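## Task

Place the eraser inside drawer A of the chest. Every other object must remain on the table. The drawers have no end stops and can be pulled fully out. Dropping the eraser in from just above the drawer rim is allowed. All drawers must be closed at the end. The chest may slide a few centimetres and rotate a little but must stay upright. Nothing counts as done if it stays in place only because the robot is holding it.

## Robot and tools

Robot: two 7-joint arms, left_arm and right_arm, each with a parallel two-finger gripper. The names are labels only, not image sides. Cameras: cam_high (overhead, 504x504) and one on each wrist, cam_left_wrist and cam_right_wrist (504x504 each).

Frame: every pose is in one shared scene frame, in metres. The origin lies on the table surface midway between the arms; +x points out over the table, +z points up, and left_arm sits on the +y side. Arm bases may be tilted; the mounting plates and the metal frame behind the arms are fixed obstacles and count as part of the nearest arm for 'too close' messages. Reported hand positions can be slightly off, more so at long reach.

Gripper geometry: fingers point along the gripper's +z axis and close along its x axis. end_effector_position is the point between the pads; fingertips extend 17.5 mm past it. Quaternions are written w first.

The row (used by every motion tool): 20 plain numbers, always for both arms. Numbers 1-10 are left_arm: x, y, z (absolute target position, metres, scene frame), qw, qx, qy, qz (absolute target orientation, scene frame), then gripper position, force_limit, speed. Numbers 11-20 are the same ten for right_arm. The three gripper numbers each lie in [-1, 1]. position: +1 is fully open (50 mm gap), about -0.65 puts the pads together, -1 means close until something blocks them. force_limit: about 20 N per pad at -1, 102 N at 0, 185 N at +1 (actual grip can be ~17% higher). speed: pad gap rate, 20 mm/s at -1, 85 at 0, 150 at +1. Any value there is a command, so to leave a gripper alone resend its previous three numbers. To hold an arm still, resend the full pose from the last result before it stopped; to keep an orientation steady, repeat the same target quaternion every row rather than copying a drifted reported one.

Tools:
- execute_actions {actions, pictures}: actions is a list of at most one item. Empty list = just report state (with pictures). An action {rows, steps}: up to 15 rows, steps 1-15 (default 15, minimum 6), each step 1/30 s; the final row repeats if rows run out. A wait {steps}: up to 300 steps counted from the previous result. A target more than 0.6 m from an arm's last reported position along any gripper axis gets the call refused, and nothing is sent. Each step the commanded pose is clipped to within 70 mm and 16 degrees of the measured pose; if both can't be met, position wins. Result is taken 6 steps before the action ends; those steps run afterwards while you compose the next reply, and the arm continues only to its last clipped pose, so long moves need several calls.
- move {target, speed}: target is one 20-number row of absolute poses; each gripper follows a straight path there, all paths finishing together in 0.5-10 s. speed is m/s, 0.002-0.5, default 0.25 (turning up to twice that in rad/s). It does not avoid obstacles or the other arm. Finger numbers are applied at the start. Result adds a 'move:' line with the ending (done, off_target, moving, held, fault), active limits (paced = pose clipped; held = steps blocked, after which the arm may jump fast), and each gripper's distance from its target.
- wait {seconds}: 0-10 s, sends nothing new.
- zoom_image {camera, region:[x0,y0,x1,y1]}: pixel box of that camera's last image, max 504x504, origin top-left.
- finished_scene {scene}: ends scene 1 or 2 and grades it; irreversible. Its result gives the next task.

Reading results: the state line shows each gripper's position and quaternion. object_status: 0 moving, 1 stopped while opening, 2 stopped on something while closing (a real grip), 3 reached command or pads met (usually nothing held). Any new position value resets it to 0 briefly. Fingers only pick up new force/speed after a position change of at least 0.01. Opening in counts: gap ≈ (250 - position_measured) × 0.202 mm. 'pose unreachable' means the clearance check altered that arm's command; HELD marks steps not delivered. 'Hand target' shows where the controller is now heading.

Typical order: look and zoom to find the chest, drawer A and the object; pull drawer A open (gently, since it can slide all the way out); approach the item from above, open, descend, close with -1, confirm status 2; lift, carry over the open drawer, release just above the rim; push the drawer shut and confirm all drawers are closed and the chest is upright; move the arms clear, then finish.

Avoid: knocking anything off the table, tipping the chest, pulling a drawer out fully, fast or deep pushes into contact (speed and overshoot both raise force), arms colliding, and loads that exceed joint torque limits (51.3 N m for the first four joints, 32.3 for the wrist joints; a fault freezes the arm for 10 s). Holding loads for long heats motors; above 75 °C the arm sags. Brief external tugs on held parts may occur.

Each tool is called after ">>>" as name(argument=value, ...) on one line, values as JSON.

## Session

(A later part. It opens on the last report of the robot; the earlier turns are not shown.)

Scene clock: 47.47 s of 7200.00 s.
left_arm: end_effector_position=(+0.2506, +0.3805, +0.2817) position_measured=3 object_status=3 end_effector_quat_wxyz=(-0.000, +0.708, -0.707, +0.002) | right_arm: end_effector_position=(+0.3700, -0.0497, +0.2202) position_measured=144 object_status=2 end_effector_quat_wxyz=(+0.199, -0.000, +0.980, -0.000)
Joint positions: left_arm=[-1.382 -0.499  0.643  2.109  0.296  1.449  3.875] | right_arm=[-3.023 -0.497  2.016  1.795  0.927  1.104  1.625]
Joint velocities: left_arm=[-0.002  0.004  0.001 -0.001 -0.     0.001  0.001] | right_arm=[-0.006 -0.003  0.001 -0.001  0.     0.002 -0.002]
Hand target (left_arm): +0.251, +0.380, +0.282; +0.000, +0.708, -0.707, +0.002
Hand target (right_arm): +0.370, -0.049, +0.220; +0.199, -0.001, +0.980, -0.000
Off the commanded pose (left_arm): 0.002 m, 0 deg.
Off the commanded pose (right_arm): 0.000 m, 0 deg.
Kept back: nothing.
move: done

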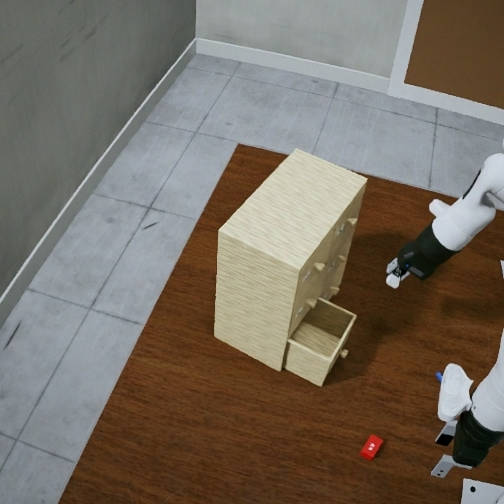

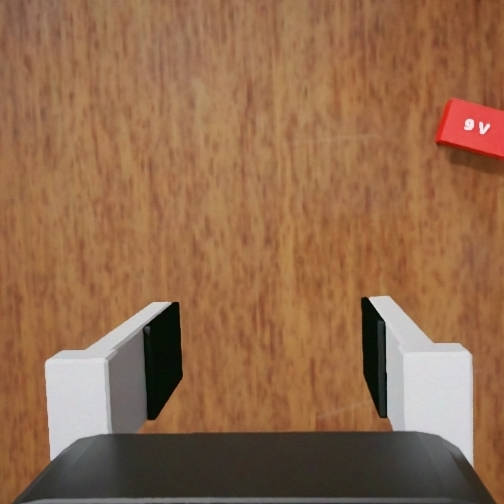

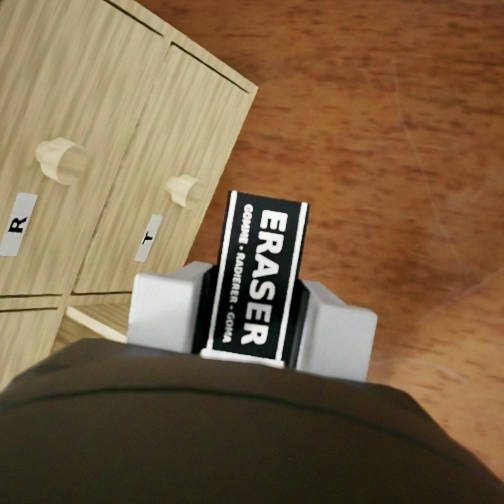

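>>> move(target=[0.25,0.38,0.28,0,0.7071,-0.7071,0,1,0,1, 0.44,0.075,0.18,0.259,0,0.966,0,-1,-0.6,-0.6], speed=0.15)

Scene clock: 49.23 s of 7200.00 s.
left_arm: end_effector_position=(+0.2500, +0.3800, +0.2800) position_measured=3 object_status=3 end_effector_quat_wxyz=(+0.000, +0.707, -0.707, +0.000) | right_arm: end_effector_position=(+0.4401, +0.0746, +0.1799) position_measured=144 object_status=2 end_effector_quat_wxyz=(+0.259, +0.000, +0.966, -0.001)
Joint positions: left_arm=[-1.382 -0.501  0.647  2.113  0.296  1.445  3.876] | right_arm=[-3.395 -0.787  2.201  1.47   1.216  1.208  1.493]
Joint velocities: left_arm=[ 0.001  0.     0.    -0.001  0.001 -0.001  0.001] | right_arm=[-0.004 -0.004 -0.002 -0.002 -0.     0.001  0.   ]
Hand target (left_arm): +0.250, +0.380, +0.280; +0.000, +0.707, -0.707, -0.000
Hand target (right_arm): +0.440, +0.075, +0.180; +0.259, -0.000, +0.966, -0.001
Off the commanded pose (left_arm): 0.000 m, 0 deg.
Off the commanded pose (right_arm): 0.000 m, 0 deg.
Kept back: nothing.
move: done

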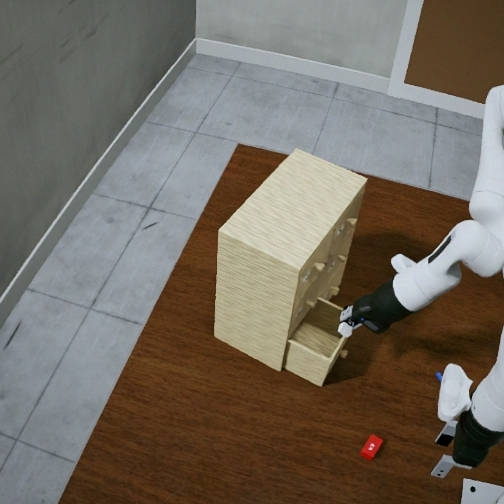

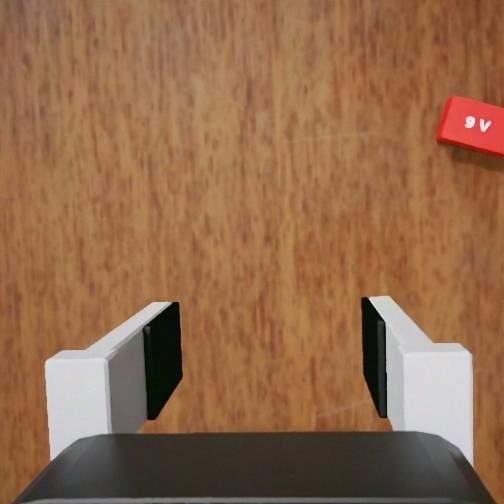

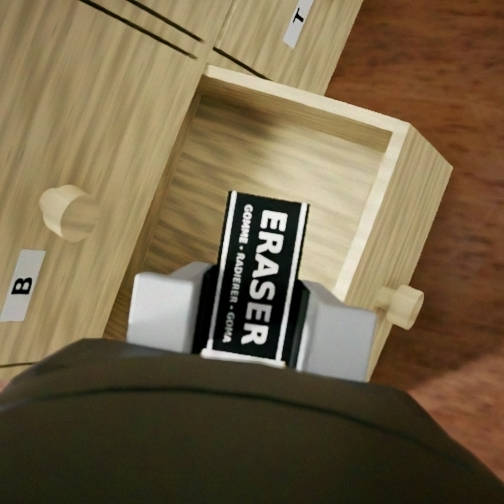

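>>> move(target=[0.25,0.38,0.28,0,0.7071,-0.7071,0,1,0,1, 0.461,0.075,0.14,0.259,0,0.966,0,-1,-0.6,-0.6], speed=0.05)

Scene clock: 50.70 s of 7200.00 s.
left_arm: end_effector_position=(+0.2500, +0.3800, +0.2800) position_measured=3 object_status=3 end_effector_quat_wxyz=(-0.000, +0.707, -0.707, +0.000) | right_arm: end_effector_position=(+0.4610, +0.0749, +0.1401) position_measured=144 object_status=2 end_effector_quat_wxyz=(+0.259, -0.000, +0.966, -0.000)
Joint positions: left_arm=[-1.382 -0.501  0.647  2.113  0.296  1.445  3.876] | right_arm=[-3.393 -0.859  2.239  1.467  1.279  1.152  1.468]
Joint velocities: left_arm=[ 0.     0.    -0.     0.    -0.001  0.     0.   ] | right_arm=[-0.001 -0.003  0.001 -0.    -0.    -0.002  0.   ]
Hand target (left_arm): +0.250, +0.380, +0.280; -0.000, +0.707, -0.707, -0.000
Hand target (right_arm): +0.461, +0.075, +0.140; +0.259, -0.000, +0.966, -0.000
Off the commanded pose (left_arm): 0.000 m, 0 deg.
Off the commanded pose (right_arm): 0.000 m, 0 deg.
Kept back: nothing.
move: done

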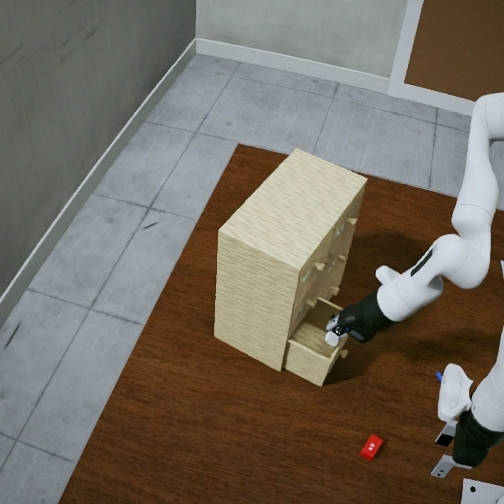

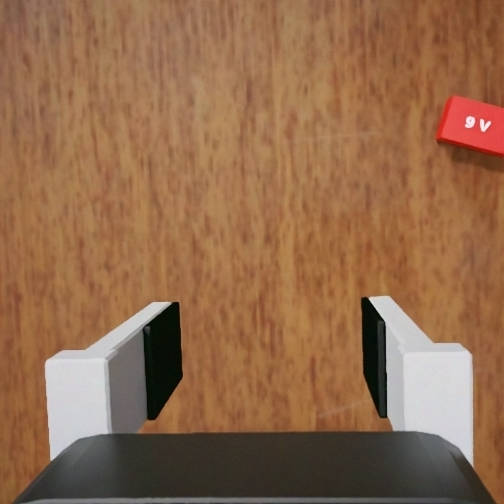

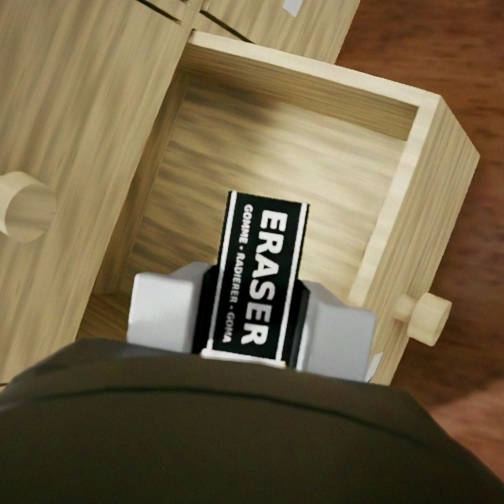

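>>> move(target=[0.25,0.38,0.28,0,0.7071,-0.7071,0,1,0,1, 0.473,0.073,0.133,0.259,0,0.966,0,-1,-0.6,-0.6], speed=0.04)

>>> execute_actions(actions=[{"rows":[[0.25,0.38,0.28,0,0.7071,-0.7071,0,1,0,1, 0.473,0.073,0.133,0.259,0,0.966,0,-0.25,0,0.3]],"steps":15}], pictures=true)

Scene clock: 51.67 s of 7200.00 s.
left_arm: end_effector_position=(+0.2500, +0.3800, +0.2800) position_measured=3 object_status=3 end_effector_quat_wxyz=(-0.000, +0.707, -0.707, +0.000) | right_arm: end_effector_position=(+0.4730, +0.0729, +0.1332) position_measured=144 object_status=2 end_effector_quat_wxyz=(+0.259, -0.000, +0.966, -0.000)
Joint positions: left_arm=[-1.382 -0.501  0.647  2.113  0.296  1.445  3.876] | right_arm=[-3.383 -0.879  2.247  1.449  1.291  1.14   1.485]
Joint velocities: left_arm=[-0.001 -0.    -0.    -0.    -0.001 -0.     0.002] | right_arm=[ 0.    -0.003  0.    -0.002 -0.    -0.002  0.002]
Hand target (left_arm): +0.250, +0.380, +0.280; -0.000, +0.707, -0.707, +0.000
Hand target (right_arm): +0.473, +0.073, +0.133; +0.259, -0.000, +0.966, -0.000
Off the commanded pose (left_arm): 0.000 m, 0 deg.
Off the commanded pose (right_arm): 0.000 m, 0 deg.
Kept back: nothing.
move: done

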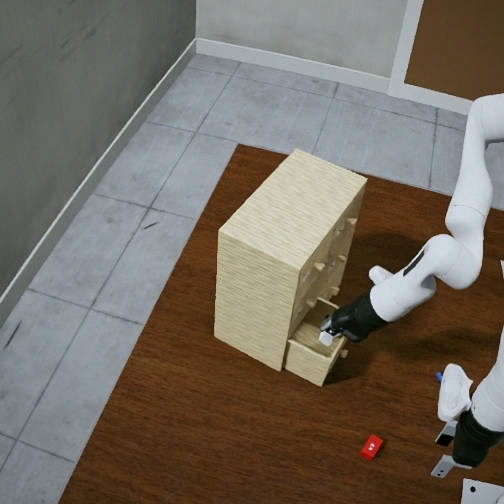

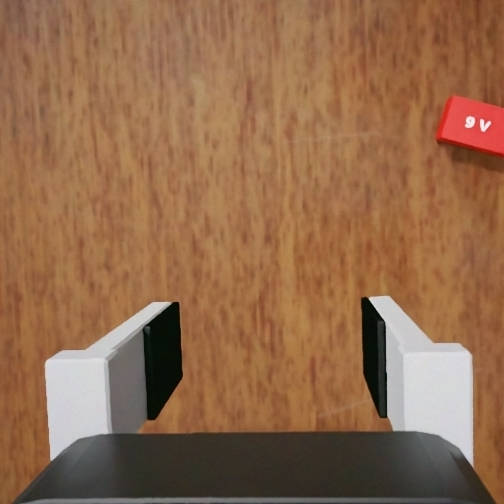

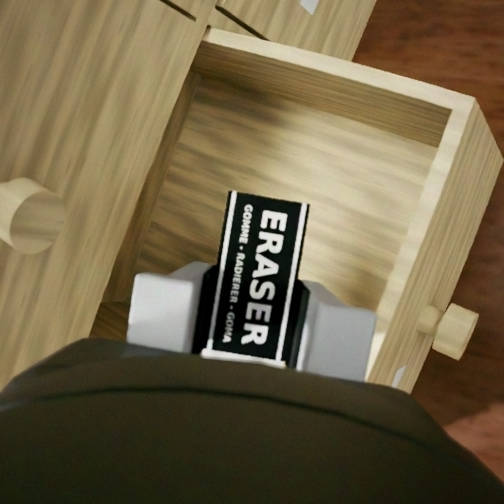

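Scene clock: 51.97 s of 7200.00 s.
left_arm: end_effector_position=(+0.2500, +0.3800, +0.2800) position_measured=3 object_status=3 end_effector_quat_wxyz=(-0.000, +0.707, -0.707, +0.000) | right_arm: end_effector_position=(+0.4730, +0.0730, +0.1330) position_measured=150 object_status=2 end_effector_quat_wxyz=(+0.259, +0.000, +0.966, +0.000)
Joint positions: left_arm=[-1.382 -0.501  0.647  2.113  0.296  1.445  3.876] | right_arm=[-3.383 -0.879  2.247  1.449  1.291  1.14   1.485]
Joint velocities: left_arm=[ 0.001 -0.    -0.    -0.001 -0.    -0.     0.   ] | right_arm=[-0.     0.     0.001 -0.    -0.    -0.    -0.   ]
Steps of this call (steps 1 to 9: the first 9 steps of this action). Readings (end_effector_position | what the end effector reports):
1: left_arm (+0.2500, +0.3800, +0.2800) | right_arm (+0.4730, +0.0730, +0.1331) | left_arm position_measured=3 object_status=3 | right_arm position_measured=150 object_status=0
2: left_arm (+0.2500, +0.3800, +0.2800) | right_arm (+0.4730, +0.0730, +0.1331) | left_arm position_measured=3 object_status=3 | right_arm position_measured=150 object_status=0
4: left_arm (+0.2500, +0.3800, +0.2800) | right_arm (+0.4730, +0.0730, +0.1331) | left_arm position_measured=3 object_status=3 | right_arm position_measured=150 object_status=0
8: left_arm (+0.2500, +0.3800, +0.2800) | right_arm (+0.4730, +0.0730, +0.1330) | left_arm position_measured=3 object_status=3 | right_arm position_measured=150 object_status=2
9: the state above

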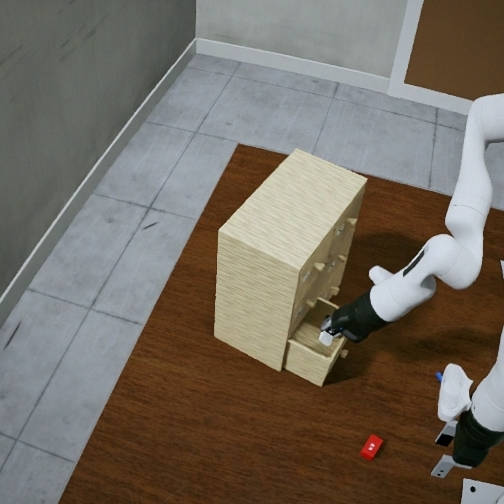

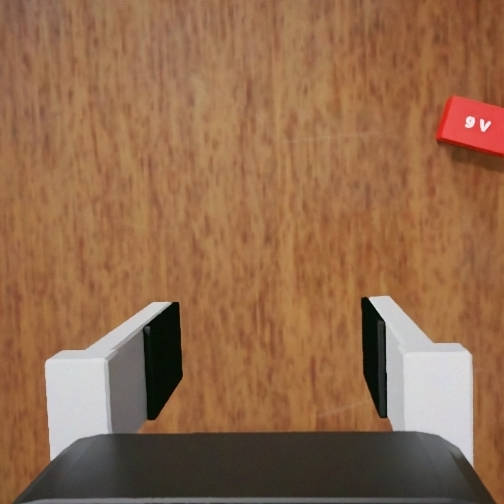

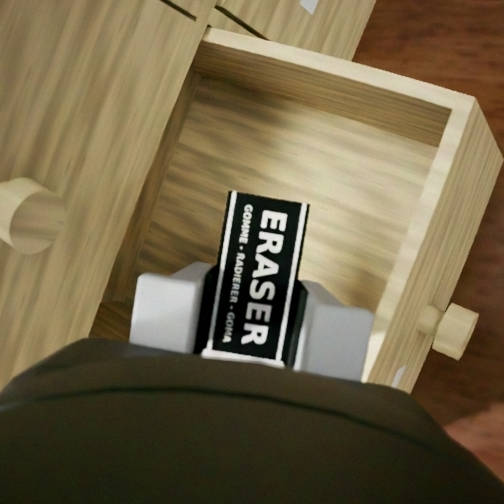

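>>> execute_actions(actions=[{"rows":[[0.25,0.38,0.28,0,0.7071,-0.7071,0,1,0,1, 0.473,0.073,0.133,0.259,0,0.966,0,0.35,0,0.3]],"steps":15}])

>>> move(target=[0.25,0.38,0.28,0,0.7071,-0.7071,0,1,0,1, 0.42,0.073,0.2,0.259,0,0.966,0,0.35,0,0.3], speed=0.12)

Scene clock: 52.47 s of 7200.00 s.
left_arm: end_effector_position=(+0.2500, +0.3800, +0.2800) position_measured=3 object_status=3 end_effector_quat_wxyz=(-0.000, +0.707, -0.707, +0.000) | right_arm: end_effector_position=(+0.4730, +0.0730, +0.1330) position_measured=100 object_status=0 end_effector_quat_wxyz=(+0.259, +0.000, +0.966, +0.000)
Joint positions: left_arm=[-1.382 -0.501  0.647  2.113  0.296  1.445  3.876] | right_arm=[-3.383 -0.879  2.247  1.449  1.291  1.14   1.485]
Joint velocities: left_arm=[ 0.001 -0.    -0.     0.     0.001  0.     0.   ] | right_arm=[ 0.    -0.    -0.001  0.     0.002 -0.    -0.001]
Off your previous action's commanded pose (left_arm): 0.000 m, 0 deg at its last step (step 6 of this call).
Off your previous action's commanded pose (right_arm): 0.000 m, 0 deg at its last step (step 6 of this call).
Steps of this call (steps 1 to 6: the last 6 steps of your previous action; steps 7 to 15: the first 9 steps of this action). Readings (end_effector_position | what the end effector reports):
7: left_arm (+0.2500, +0.3800, +0.2800) | right_arm (+0.4730, +0.0730, +0.1330) | left_arm position_measured=3 object_status=3 | right_arm position_measured=138 object_status=0
8: left_arm (+0.2500, +0.3800, +0.2800) | right_arm (+0.4730, +0.0730, +0.1330) | left_arm position_measured=3 object_status=3 | right_arm position_measured=120 object_status=0
10: left_arm (+0.2500, +0.3800, +0.2800) | right_arm (+0.4730, +0.0730, +0.1331) | left_arm position_measured=3 object_status=3 | right_arm position_measured=100 object_status=0
14: left_arm (+0.2500, +0.3800, +0.2800) | right_arm (+0.4730, +0.0730, +0.1330) | left_arm position_measured=3 object_status=3 | right_arm position_measured=100 object_status=0
15: the state above

Scene clock: 53.83 s of 7200.00 s.
left_arm: end_effector_position=(+0.2500, +0.3800, +0.2800) position_measured=3 object_status=3 end_effector_quat_wxyz=(-0.000, +0.707, -0.707, +0.000) | right_arm: end_effector_position=(+0.4200, +0.0733, +0.1999) position_measured=100 object_status=3 end_effector_quat_wxyz=(+0.259, +0.000, +0.966, +0.000)
Joint positions: left_arm=[-1.382 -0.501  0.647  2.113  0.296  1.445  3.876] | right_arm=[-3.398 -0.739  2.179  1.493  1.179  1.234  1.485]
Joint velocities: left_arm=[-0.001 -0.    -0.    -0.    -0.001 -0.     0.   ] | right_arm=[ 0.001  0.004 -0.     0.001 -0.002  0.001 -0.   ]
Hand target (left_arm): +0.250, +0.380, +0.280; +0.000, +0.707, -0.707, -0.000
Hand target (right_arm): +0.420, +0.073, +0.200; +0.259, +0.000, +0.966, +0.000
Off your previous action's commanded pose (left_arm): 0.000 m, 0 deg at its last step (step 6 of this call).
Off your previous action's commanded pose (right_arm): 0.000 m, 0 deg at its last step (step 6 of this call).
Off the commanded pose (left_arm): 0.000 m, 0 deg.
Off the commanded pose (right_arm): 0.000 m, 0 deg.
Kept back: nothing.
move: done

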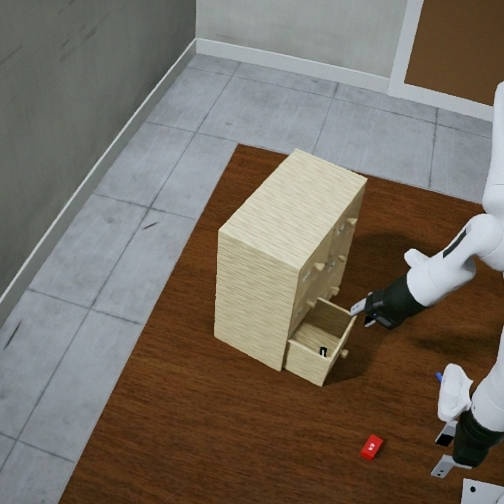

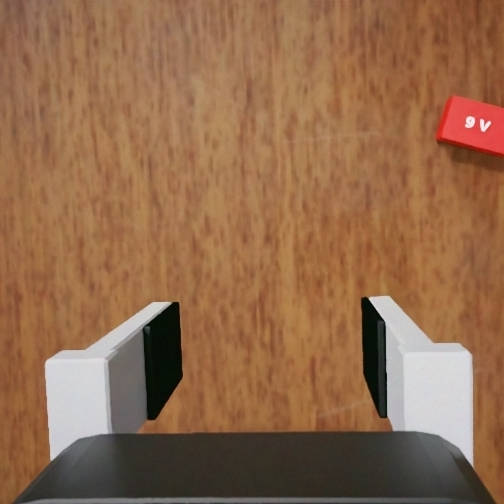

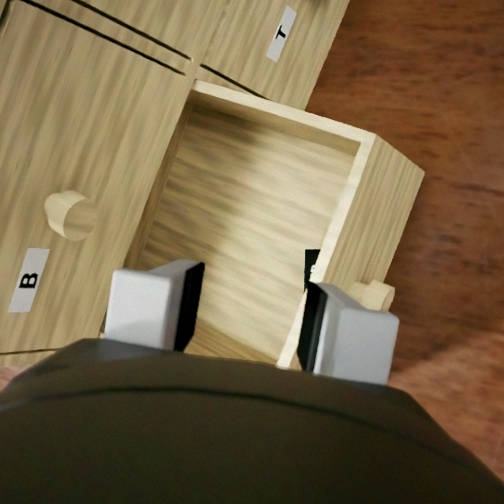

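>>> move(target=[0.28,0.25,0.26,0,0.7071,-0.7071,0,1,0,1, 0.3,-0.3,0.26,0,0,1,0,0.35,0,0.3])

>>> move(target=[0.36,0.07,0.2,0,0.7071,-0.7071,0,1,0,1, 0.3,-0.3,0.26,0,0,1,0,0.35,0,0.3])

>>> move(target=[0.375,0.07,0.105,-0.27,0.653,-0.653,0.27,1,0,1, 0.3,-0.3,0.26,0,0,1,0,0.35,0,0.3], speed=0.1)

>>> move(target=[0.414,0.07,0.065,-0.27,0.653,-0.653,0.27,1,0,1, 0.3,-0.3,0.26,0,0,1,0,0.35,0,0.3], speed=0.06)

Scene clock: 56.53 s of 7200.00 s.
left_arm: end_effector_position=(+0.2797, +0.2497, +0.2594) position_measured=3 object_status=3 end_effector_quat_wxyz=(+0.001, +0.707, -0.707, -0.000) | right_arm: end_effector_position=(+0.3002, -0.2999, +0.2603) position_measured=100 object_status=3 end_effector_quat_wxyz=(+0.001, -0.001, +1.000, +0.000)
Joint positions: left_arm=[-1.348 -0.704  0.928  2.073  0.545  1.545  4.14 ] | right_arm=[-1.97  -0.296  1.684  1.848  0.309  1.271  2.603]
Joint velocities: left_arm=[-0.001 -0.    -0.    -0.    -0.001 -0.001 -0.001] | right_arm=[ 0.042  0.008 -0.009  0.005 -0.008 -0.008  0.014]
Hand target (left_arm): +0.280, +0.250, +0.259; +0.000, +0.707, -0.707, -0.000
Hand target (right_arm): +0.300, -0.301, +0.260; +0.001, +0.000, +1.000, +0.000
Off the commanded pose (left_arm): 0.001 m, 0 deg.
Off the commanded pose (right_arm): 0.000 m, 0 deg.
Kept back: nothing.
move: done

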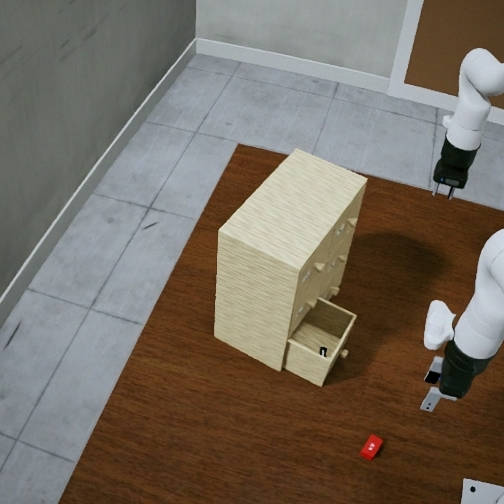

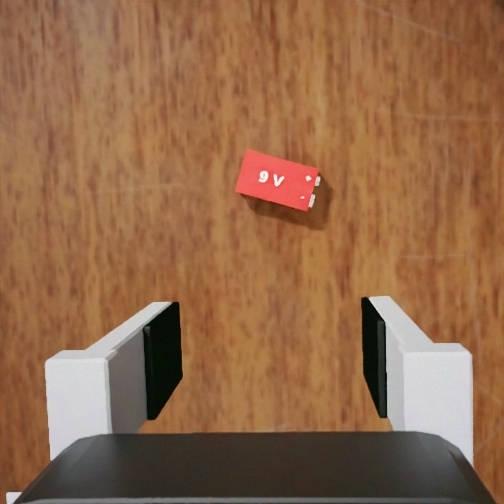

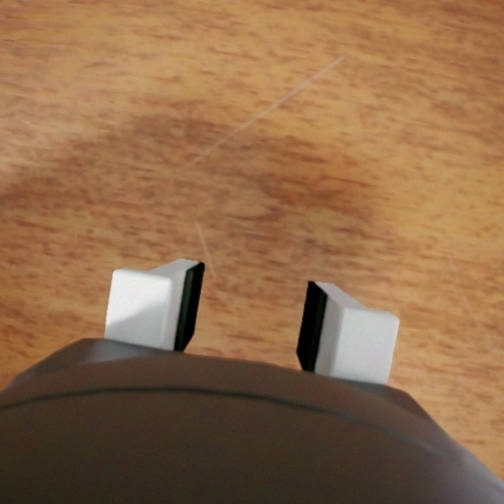

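Scene clock: 57.90 s of 7200.00 s.
left_arm: end_effector_position=(+0.3590, +0.0697, +0.1990) position_measured=3 object_status=3 end_effector_quat_wxyz=(+0.001, +0.707, -0.708, -0.001) | right_arm: end_effector_position=(+0.3000, -0.3000, +0.2600) position_measured=100 object_status=3 end_effector_quat_wxyz=(-0.000, +0.000, +1.000, +0.000)
Joint positions: left_arm=[-1.512 -0.951  1.39   1.759  0.93   1.609  4.511] | right_arm=[-1.974 -0.297  1.687  1.848  0.309  1.272  2.6  ]
Joint velocities: left_arm=[-0.007 -0.004  0.003 -0.004 -0.001 -0.001  0.003] | right_arm=[-0.001  0.    -0.    -0.    -0.001  0.    -0.001]
Hand target (left_arm): +0.359, +0.070, +0.199; +0.001, +0.707, -0.707, -0.001
Hand target (right_arm): +0.300, -0.300, +0.260; -0.000, +0.000, +1.000, +0.000
Off the commanded pose (left_arm): 0.001 m, 0 deg.
Off the commanded pose (right_arm): 0.000 m, 0 deg.
Kept back: nothing.
move: done

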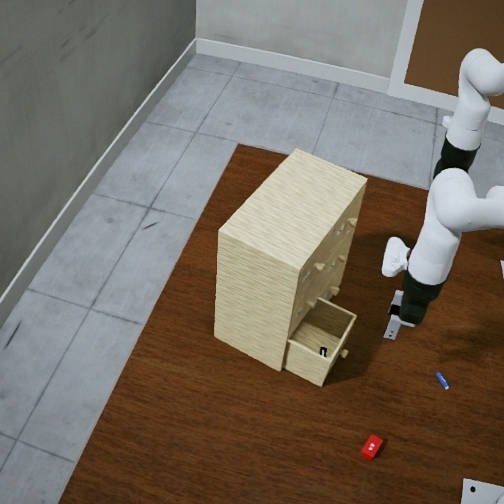

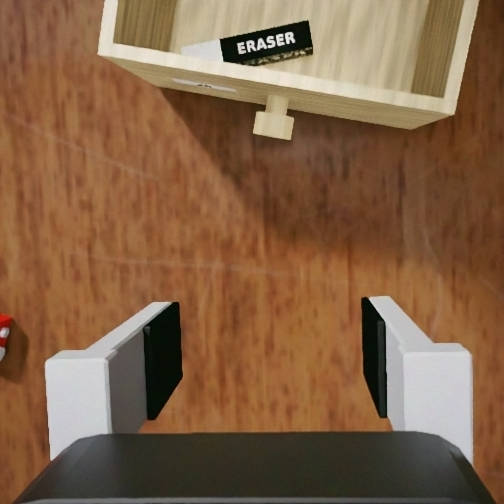

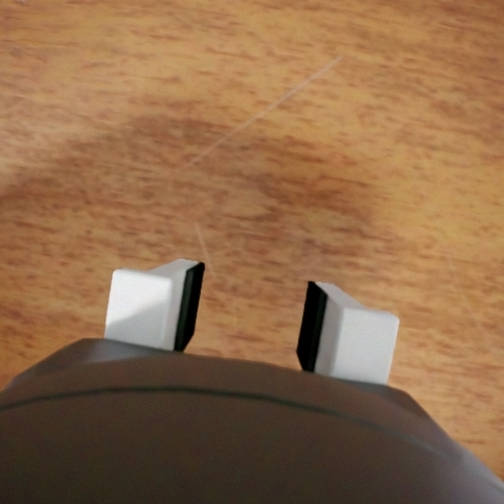

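Scene clock: 62.17 s of 7200.00 s.
left_arm: end_effector_position=(+0.3754, +0.0699, +0.1049) position_measured=3 object_status=3 end_effector_quat_wxyz=(-0.270, +0.654, -0.653, +0.270) | right_arm: end_effector_position=(+0.3000, -0.3000, +0.2600) position_measured=100 object_status=3 end_effector_quat_wxyz=(+0.000, +0.000, +1.000, +0.000)
Joint positions: left_arm=[-1.009 -1.541  1.372  2.365  1.622  0.931  4.407] | right_arm=[-1.974 -0.297  1.687  1.848  0.309  1.272  2.6  ]
Joint velocities: left_arm=[ 0.008 -0.014  0.007  0.005  0.008 -0.008  0.001] | right_arm=[ 0.     0.    -0.     0.    -0.     0.     0.001]
Hand target (left_arm): +0.375, +0.070, +0.105; -0.271, +0.653, -0.654, +0.270
Hand target (right_arm): +0.300, -0.300, +0.260; +0.000, +0.000, +1.000, +0.000
Off the commanded pose (left_arm): 0.000 m, 0 deg.
Off the commanded pose (right_arm): 0.000 m, 0 deg.
Kept back: nothing.
move: done

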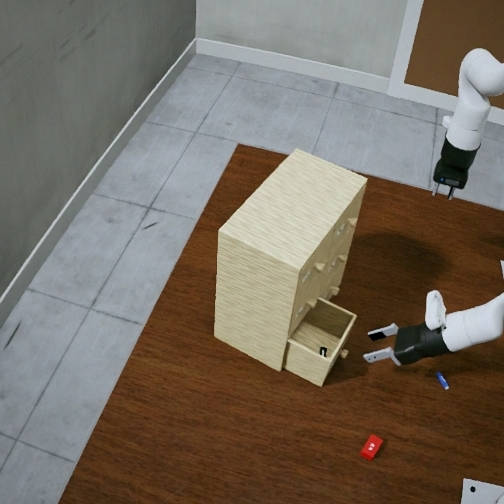

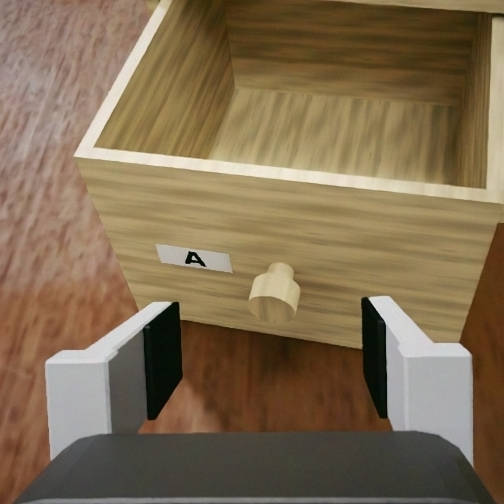

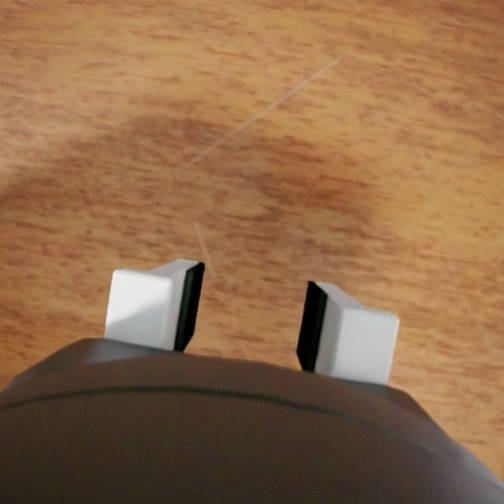

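Scene clock: 63.43 s of 7200.00 s.
left_arm: end_effector_position=(+0.4138, +0.0699, +0.0648) position_measured=3 object_status=3 end_effector_quat_wxyz=(-0.270, +0.653, -0.654, +0.270) | right_arm: end_effector_position=(+0.3000, -0.3000, +0.2600) position_measured=100 object_status=3 end_effector_quat_wxyz=(+0.000, +0.000, +1.000, +0.000)
Joint positions: left_arm=[-1.128 -1.637  1.47   2.33   1.823  0.95   4.323] | right_arm=[-1.974 -0.297  1.687  1.848  0.309  1.272  2.6  ]
Joint velocities: left_arm=[-0.006 -0.005  0.003 -0.001  0.005 -0.001 -0.004] | right_arm=[-0.     0.    -0.001  0.    -0.001  0.    -0.001]
Hand target (left_arm): +0.414, +0.070, +0.065; -0.270, +0.654, -0.654, +0.270
Hand target (right_arm): +0.300, -0.300, +0.260; -0.000, -0.000, +1.000, +0.000
Off the commanded pose (left_arm): 0.000 m, 0 deg.
Off the commanded pose (right_arm): 0.000 m, 0 deg.
Kept back: nothing.
move: done

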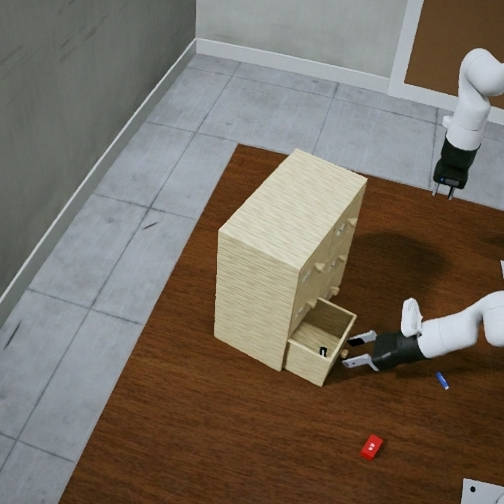

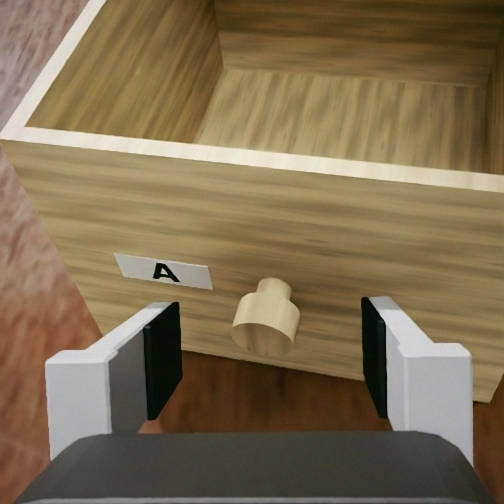

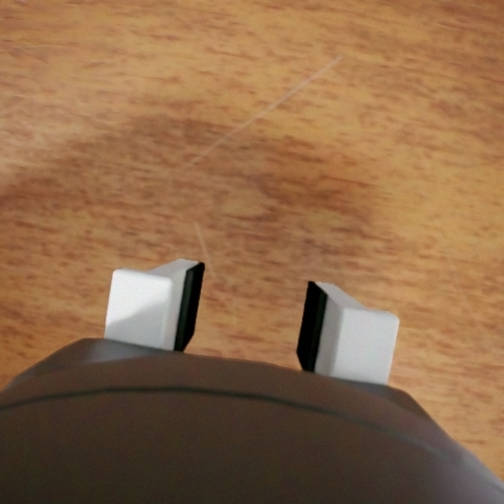

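>>> move(target=[0.417,0.07,0.0645,-0.27,0.653,-0.653,0.27,-1,-0.5,0.5, 0.3,-0.3,0.26,0,0,1,0,0.35,0,0.3], speed=0.02)

>>> move(target=[0.514,0.055,0.064,-0.27,0.653,-0.653,0.27,-1,-0.5,0.5, 0.3,-0.3,0.26,0,0,1,0,0.35,0,0.3], speed=0.05)

Scene clock: 64.37 s of 7200.00 s.
left_arm: end_effector_position=(+0.4168, +0.0706, +0.0666) position_measured=252 object_status=3 end_effector_quat_wxyz=(-0.271, +0.654, -0.652, +0.272) | right_arm: end_effector_position=(+0.3000, -0.3000, +0.2600) position_measured=100 object_status=3 end_effector_quat_wxyz=(+0.000, +0.000, +1.000, +0.000)
Joint positions: left_arm=[-1.135 -1.637  1.467  2.329  1.827  0.948  4.318] | right_arm=[-1.974 -0.297  1.687  1.848  0.309  1.272  2.6  ]
Joint velocities: left_arm=[-0.001  0.004  0.002 -0.     0.002 -0.004 -0.001] | right_arm=[ 0.001  0.    -0.001 -0.    -0.001 -0.     0.   ]
Hand target (left_arm): +0.417, +0.070, +0.064; -0.270, +0.653, -0.653, +0.270
Hand target (right_arm): +0.300, -0.300, +0.260; -0.000, -0.000, +1.000, +0.000
Off the commanded pose (left_arm): 0.002 m, 0 deg.
Off the commanded pose (right_arm): 0.000 m, 0 deg.
Kept back: nothing.
move: done

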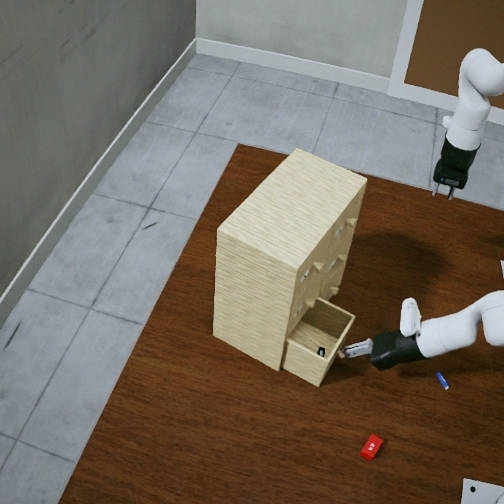

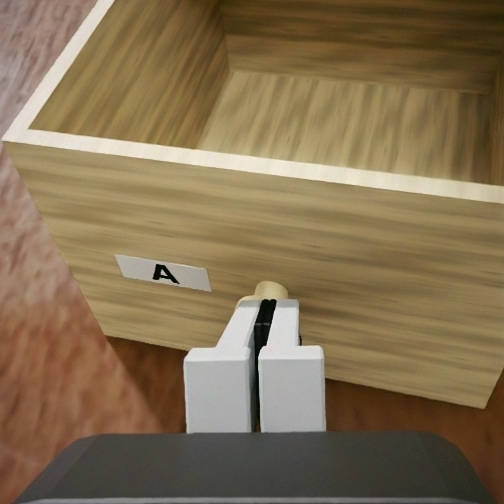

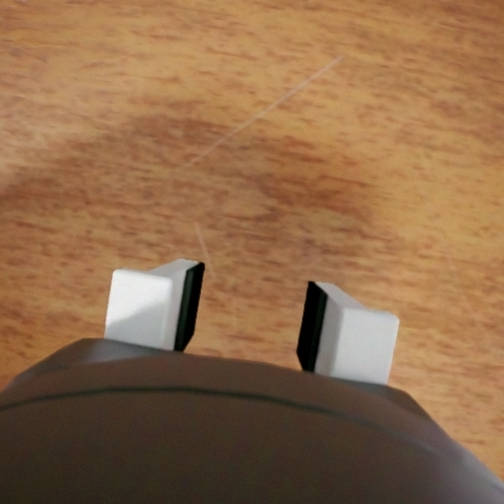

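Scene clock: 66.97 s of 7200.00 s.
left_arm: end_effector_position=(+0.5137, +0.0542, +0.0639) position_measured=252 object_status=3 end_effector_quat_wxyz=(-0.269, +0.653, -0.654, +0.271) | right_arm: end_effector_position=(+0.3000, -0.3000, +0.2600) position_measured=100 object_status=3 end_effector_quat_wxyz=(+0.000, +0.000, +1.000, +0.000)
Joint positions: left_arm=[-1.389 -1.634  1.479  2.121  1.893  0.958  4.261] | right_arm=[-1.974 -0.297  1.687  1.848  0.309  1.272  2.6  ]
Joint velocities: left_arm=[-0.003 -0.001  0.001 -0.001 -0.    -0.001 -0.001] | right_arm=[ 0.    -0.    -0.001 -0.    -0.     0.    -0.   ]
Hand target (left_arm): +0.514, +0.055, +0.064; -0.270, +0.654, -0.654, +0.270
Hand target (right_arm): +0.300, -0.300, +0.260; -0.000, -0.000, +1.000, +0.000
Off the commanded pose (left_arm): 0.001 m, 0 deg.
Off the commanded pose (right_arm): 0.000 m, 0 deg.
Kept back: nothing.
move: done

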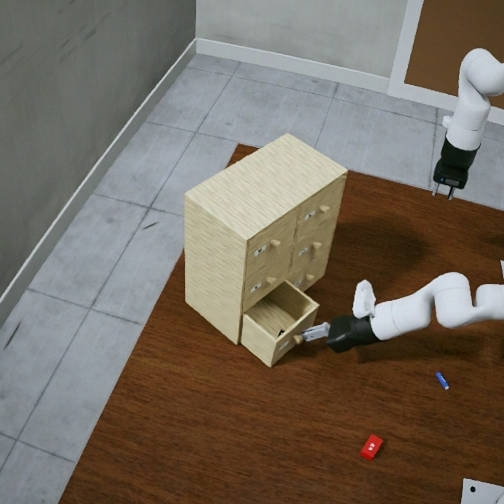

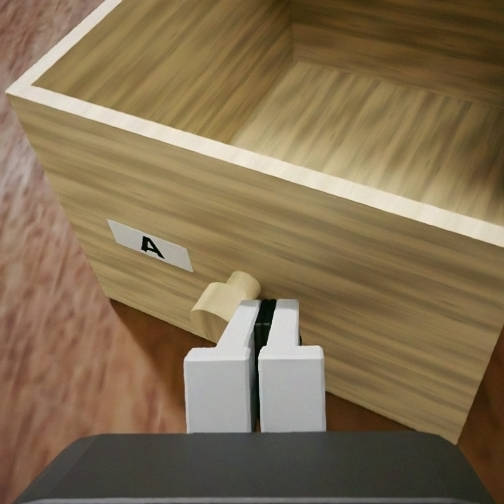

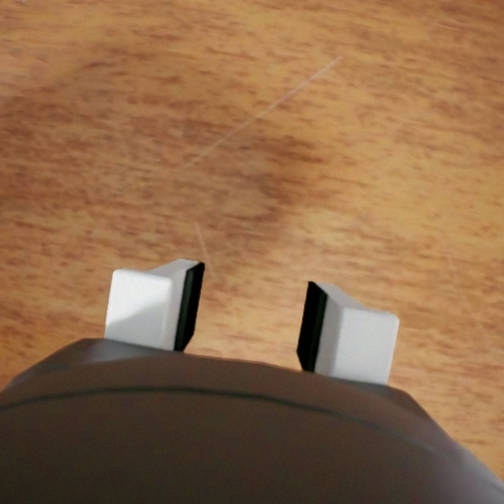

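>>> move(target=[0.42,0.10,0.16,-0.27,0.653,-0.653,0.27,-1,-0.5,0.5, 0.3,-0.3,0.26,0,0,1,0,0.35,0,0.3], speed=0.12)

>>> move(target=[0.55,0.33,0.2,0.5,0.5,-0.5,0.5,1,0,0.5, 0.3,-0.3,0.26,0,0,1,0,0.35,0,0.3], speed=0.15)

Scene clock: 70.17 s of 7200.00 s.
left_arm: end_effector_position=(+0.4205, +0.0998, +0.1610) position_measured=252 object_status=3 end_effector_quat_wxyz=(-0.271, +0.653, -0.653, +0.271) | right_arm: end_effector_position=(+0.3000, -0.3000, +0.2600) position_measured=100 object_status=3 end_effector_quat_wxyz=(+0.000, +0.000, +1.000, +0.000)
Joint positions: left_arm=[-1.173 -1.416  1.227  2.36   1.585  0.993  4.181] | right_arm=[-1.974 -0.297  1.687  1.848  0.309  1.272  2.6  ]
Joint velocities: left_arm=[ 0.005  0.003 -0.003 -0.    -0.004  0.002  0.002] | right_arm=[ 0.     0.     0.001  0.     0.     0.    -0.   ]
Hand target (left_arm): +0.420, +0.100, +0.161; -0.271, +0.653, -0.653, +0.271
Hand target (right_arm): +0.300, -0.300, +0.260; -0.000, -0.000, +1.000, +0.000
Off the commanded pose (left_arm): 0.001 m, 0 deg.
Off the commanded pose (right_arm): 0.000 m, 0 deg.
Kept back: nothing.
move: done

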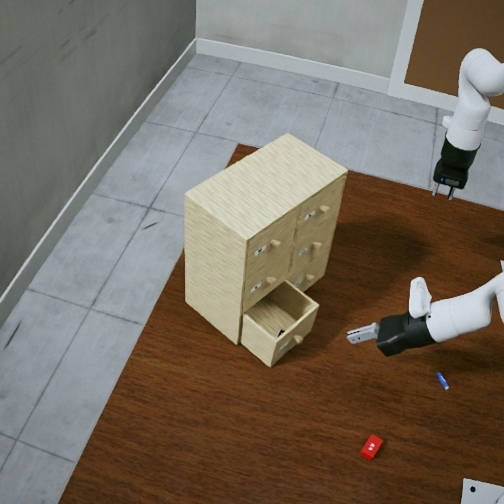

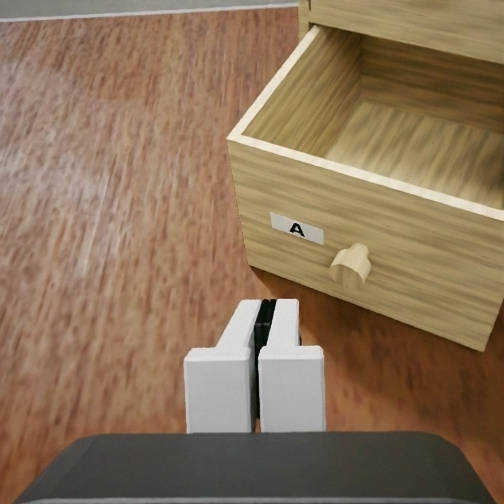

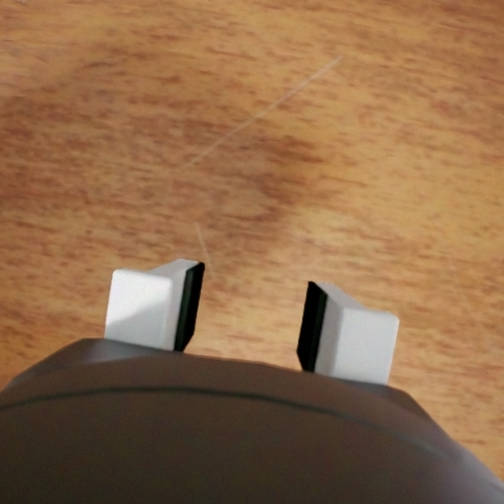

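Scene clock: 76.33 s of 7200.00 s.
left_arm: end_effector_position=(+0.5500, +0.3313, +0.2010) position_measured=3 object_status=3 end_effector_quat_wxyz=(+0.500, +0.498, -0.498, +0.504) | right_arm: end_effector_position=(+0.3000, -0.3000, +0.2600) position_measured=100 object_status=3 end_effector_quat_wxyz=(+0.000, +0.000, +1.000, +0.000)
Joint positions: left_arm=[-3.523 -1.187  2.81   1.334  1.304  2.103  3.627] | right_arm=[-1.974 -0.297  1.687  1.848  0.309  1.272  2.6  ]
Joint velocities: left_arm=[-0.014 -0.007  0.007 -0.009 -0.003 -0.     0.006] | right_arm=[-0.     0.     0.    -0.    -0.001 -0.     0.001]
Hand target (left_arm): +0.550, +0.332, +0.201; +0.500, +0.498, -0.498, +0.504
Hand target (right_arm): +0.300, -0.300, +0.260; -0.000, +0.000, +1.000, +0.000
Off the commanded pose (left_arm): 0.002 m, 1 deg.
Off the commanded pose (right_arm): 0.000 m, 0 deg.
joint sent to its limit (left arm) — the command would take joint 6 (wrist pitch) past its upper limit, so that joint was sent only as far as its limit.
Kept back: nothing.
move: done

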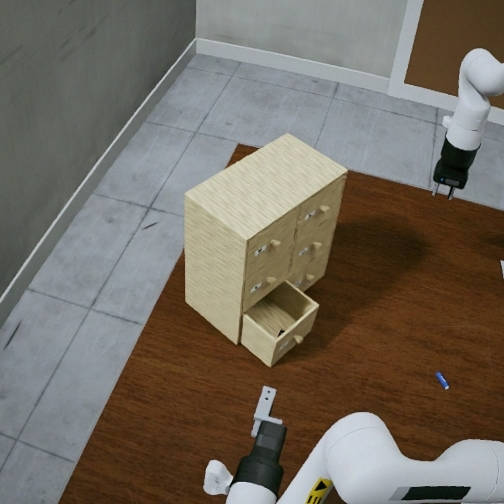

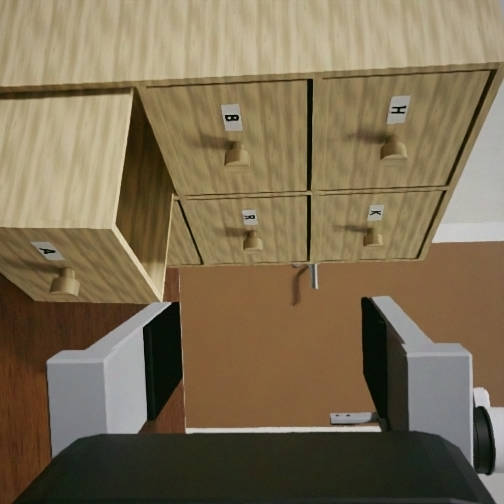

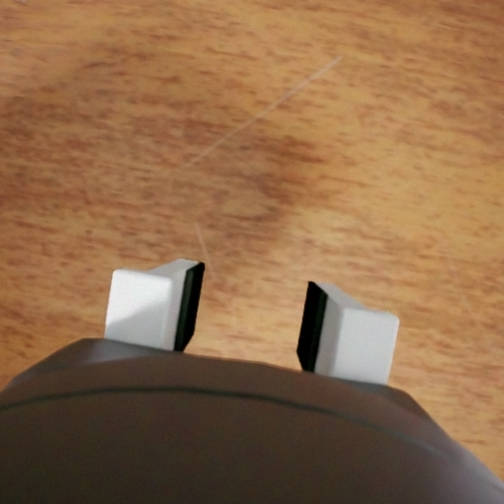

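>>> move(target=[0.78,0.18,0.12,0.405,0.58,-0.405,0.58,-1,0,0.5, 0.3,-0.3,0.26,0,0,1,0,0.35,0,0.3], speed=0.12)

Scene clock: 79.40 s of 7200.00 s.
left_arm: end_effector_position=(+0.7797, +0.1800, +0.1201) position_measured=253 object_status=3 end_effector_quat_wxyz=(+0.405, +0.580, -0.405, +0.580) | right_arm: end_effector_position=(+0.3000, -0.3000, +0.2600) position_measured=100 object_status=3 end_effector_quat_wxyz=(+0.000, +0.000, +1.000, +0.000)
Joint positions: left_arm=[-3.269 -1.4    2.971  1.029  1.826  1.568  3.872] | right_arm=[-1.974 -0.297  1.687  1.848  0.309  1.272  2.6  ]
Joint velocities: left_arm=[ 0.001 -0.004  0.001 -0.005  0.    -0.002  0.001] | right_arm=[ 0.    -0.001 -0.    -0.     0.001 -0.    -0.   ]
Hand target (left_arm): +0.780, +0.180, +0.120; +0.405, +0.580, -0.405, +0.579
Hand target (right_arm): +0.300, -0.300, +0.260; -0.000, -0.000, +1.000, +0.000
Off the commanded pose (left_arm): 0.000 m, 0 deg.
Off the commanded pose (right_arm): 0.000 m, 0 deg.
Kept back: nothing.
move: done

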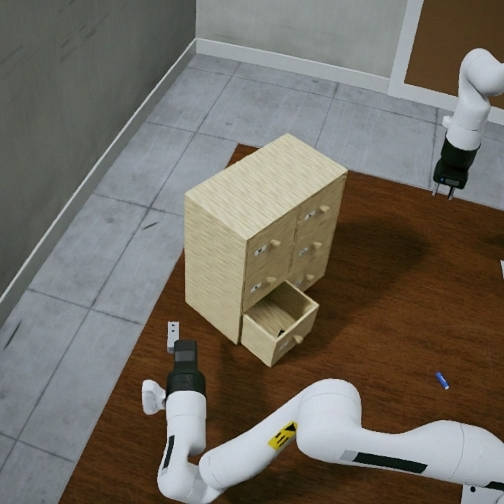

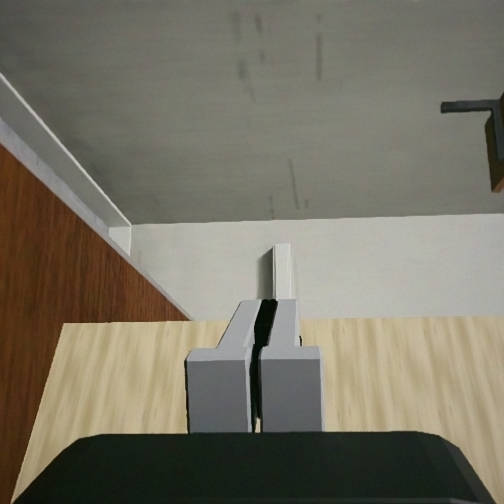

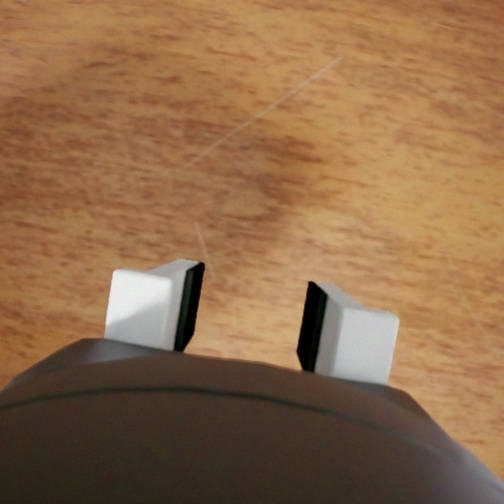

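>>> move(target=[0.84,0.075,0.10,0.405,0.58,-0.405,0.58,-1,0,0.5, 0.3,-0.3,0.26,0,0,1,0,0.35,0,0.3], speed=0.06)

Scene clock: 83.00 s of 7200.00 s.
left_arm: end_effector_position=(+0.8397, +0.0751, +0.1002) position_measured=253 object_status=3 end_effector_quat_wxyz=(+0.405, +0.580, -0.405, +0.580) | right_arm: end_effector_position=(+0.3000, -0.3000, +0.2600) position_measured=100 object_status=3 end_effector_quat_wxyz=(+0.000, +0.000, +1.000, +0.000)
Joint positions: left_arm=[-3.131 -1.552  3.007  0.68   1.897  1.37   4.043] | right_arm=[-1.974 -0.297  1.687  1.848  0.309  1.272  2.6  ]
Joint velocities: left_arm=[ 0.001 -0.006 -0.    -0.007 -0.001 -0.001  0.005] | right_arm=[-0.     0.    -0.     0.     0.    -0.     0.001]
Hand target (left_arm): +0.840, +0.075, +0.100; +0.405, +0.580, -0.405, +0.579
Hand target (right_arm): +0.300, -0.300, +0.260; -0.000, -0.000, +1.000, +0.000
Off the commanded pose (left_arm): 0.000 m, 0 deg.
Off the commanded pose (right_arm): 0.000 m, 0 deg.
Kept back: nothing.
move: done

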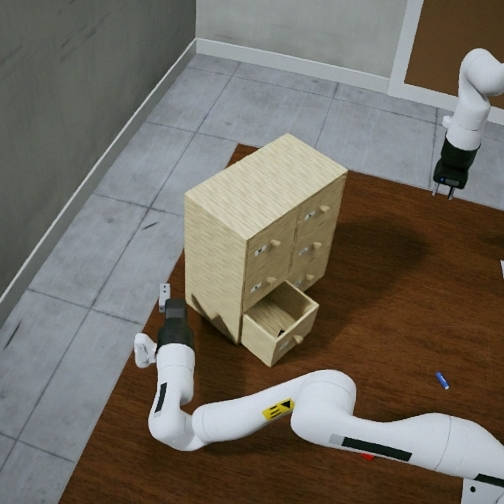

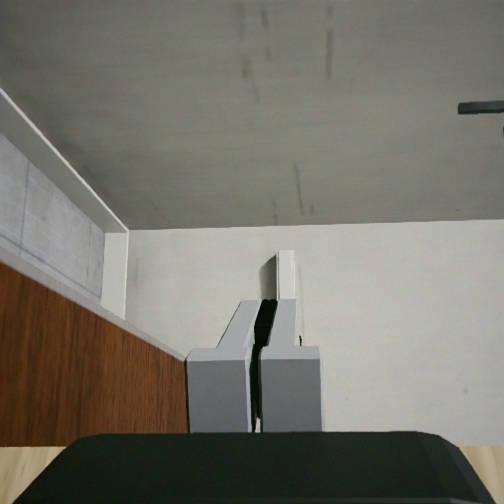

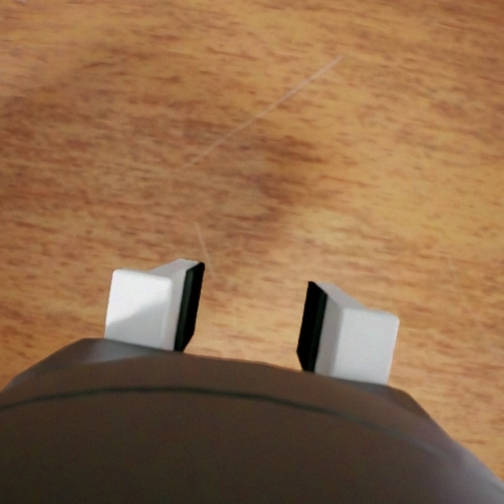

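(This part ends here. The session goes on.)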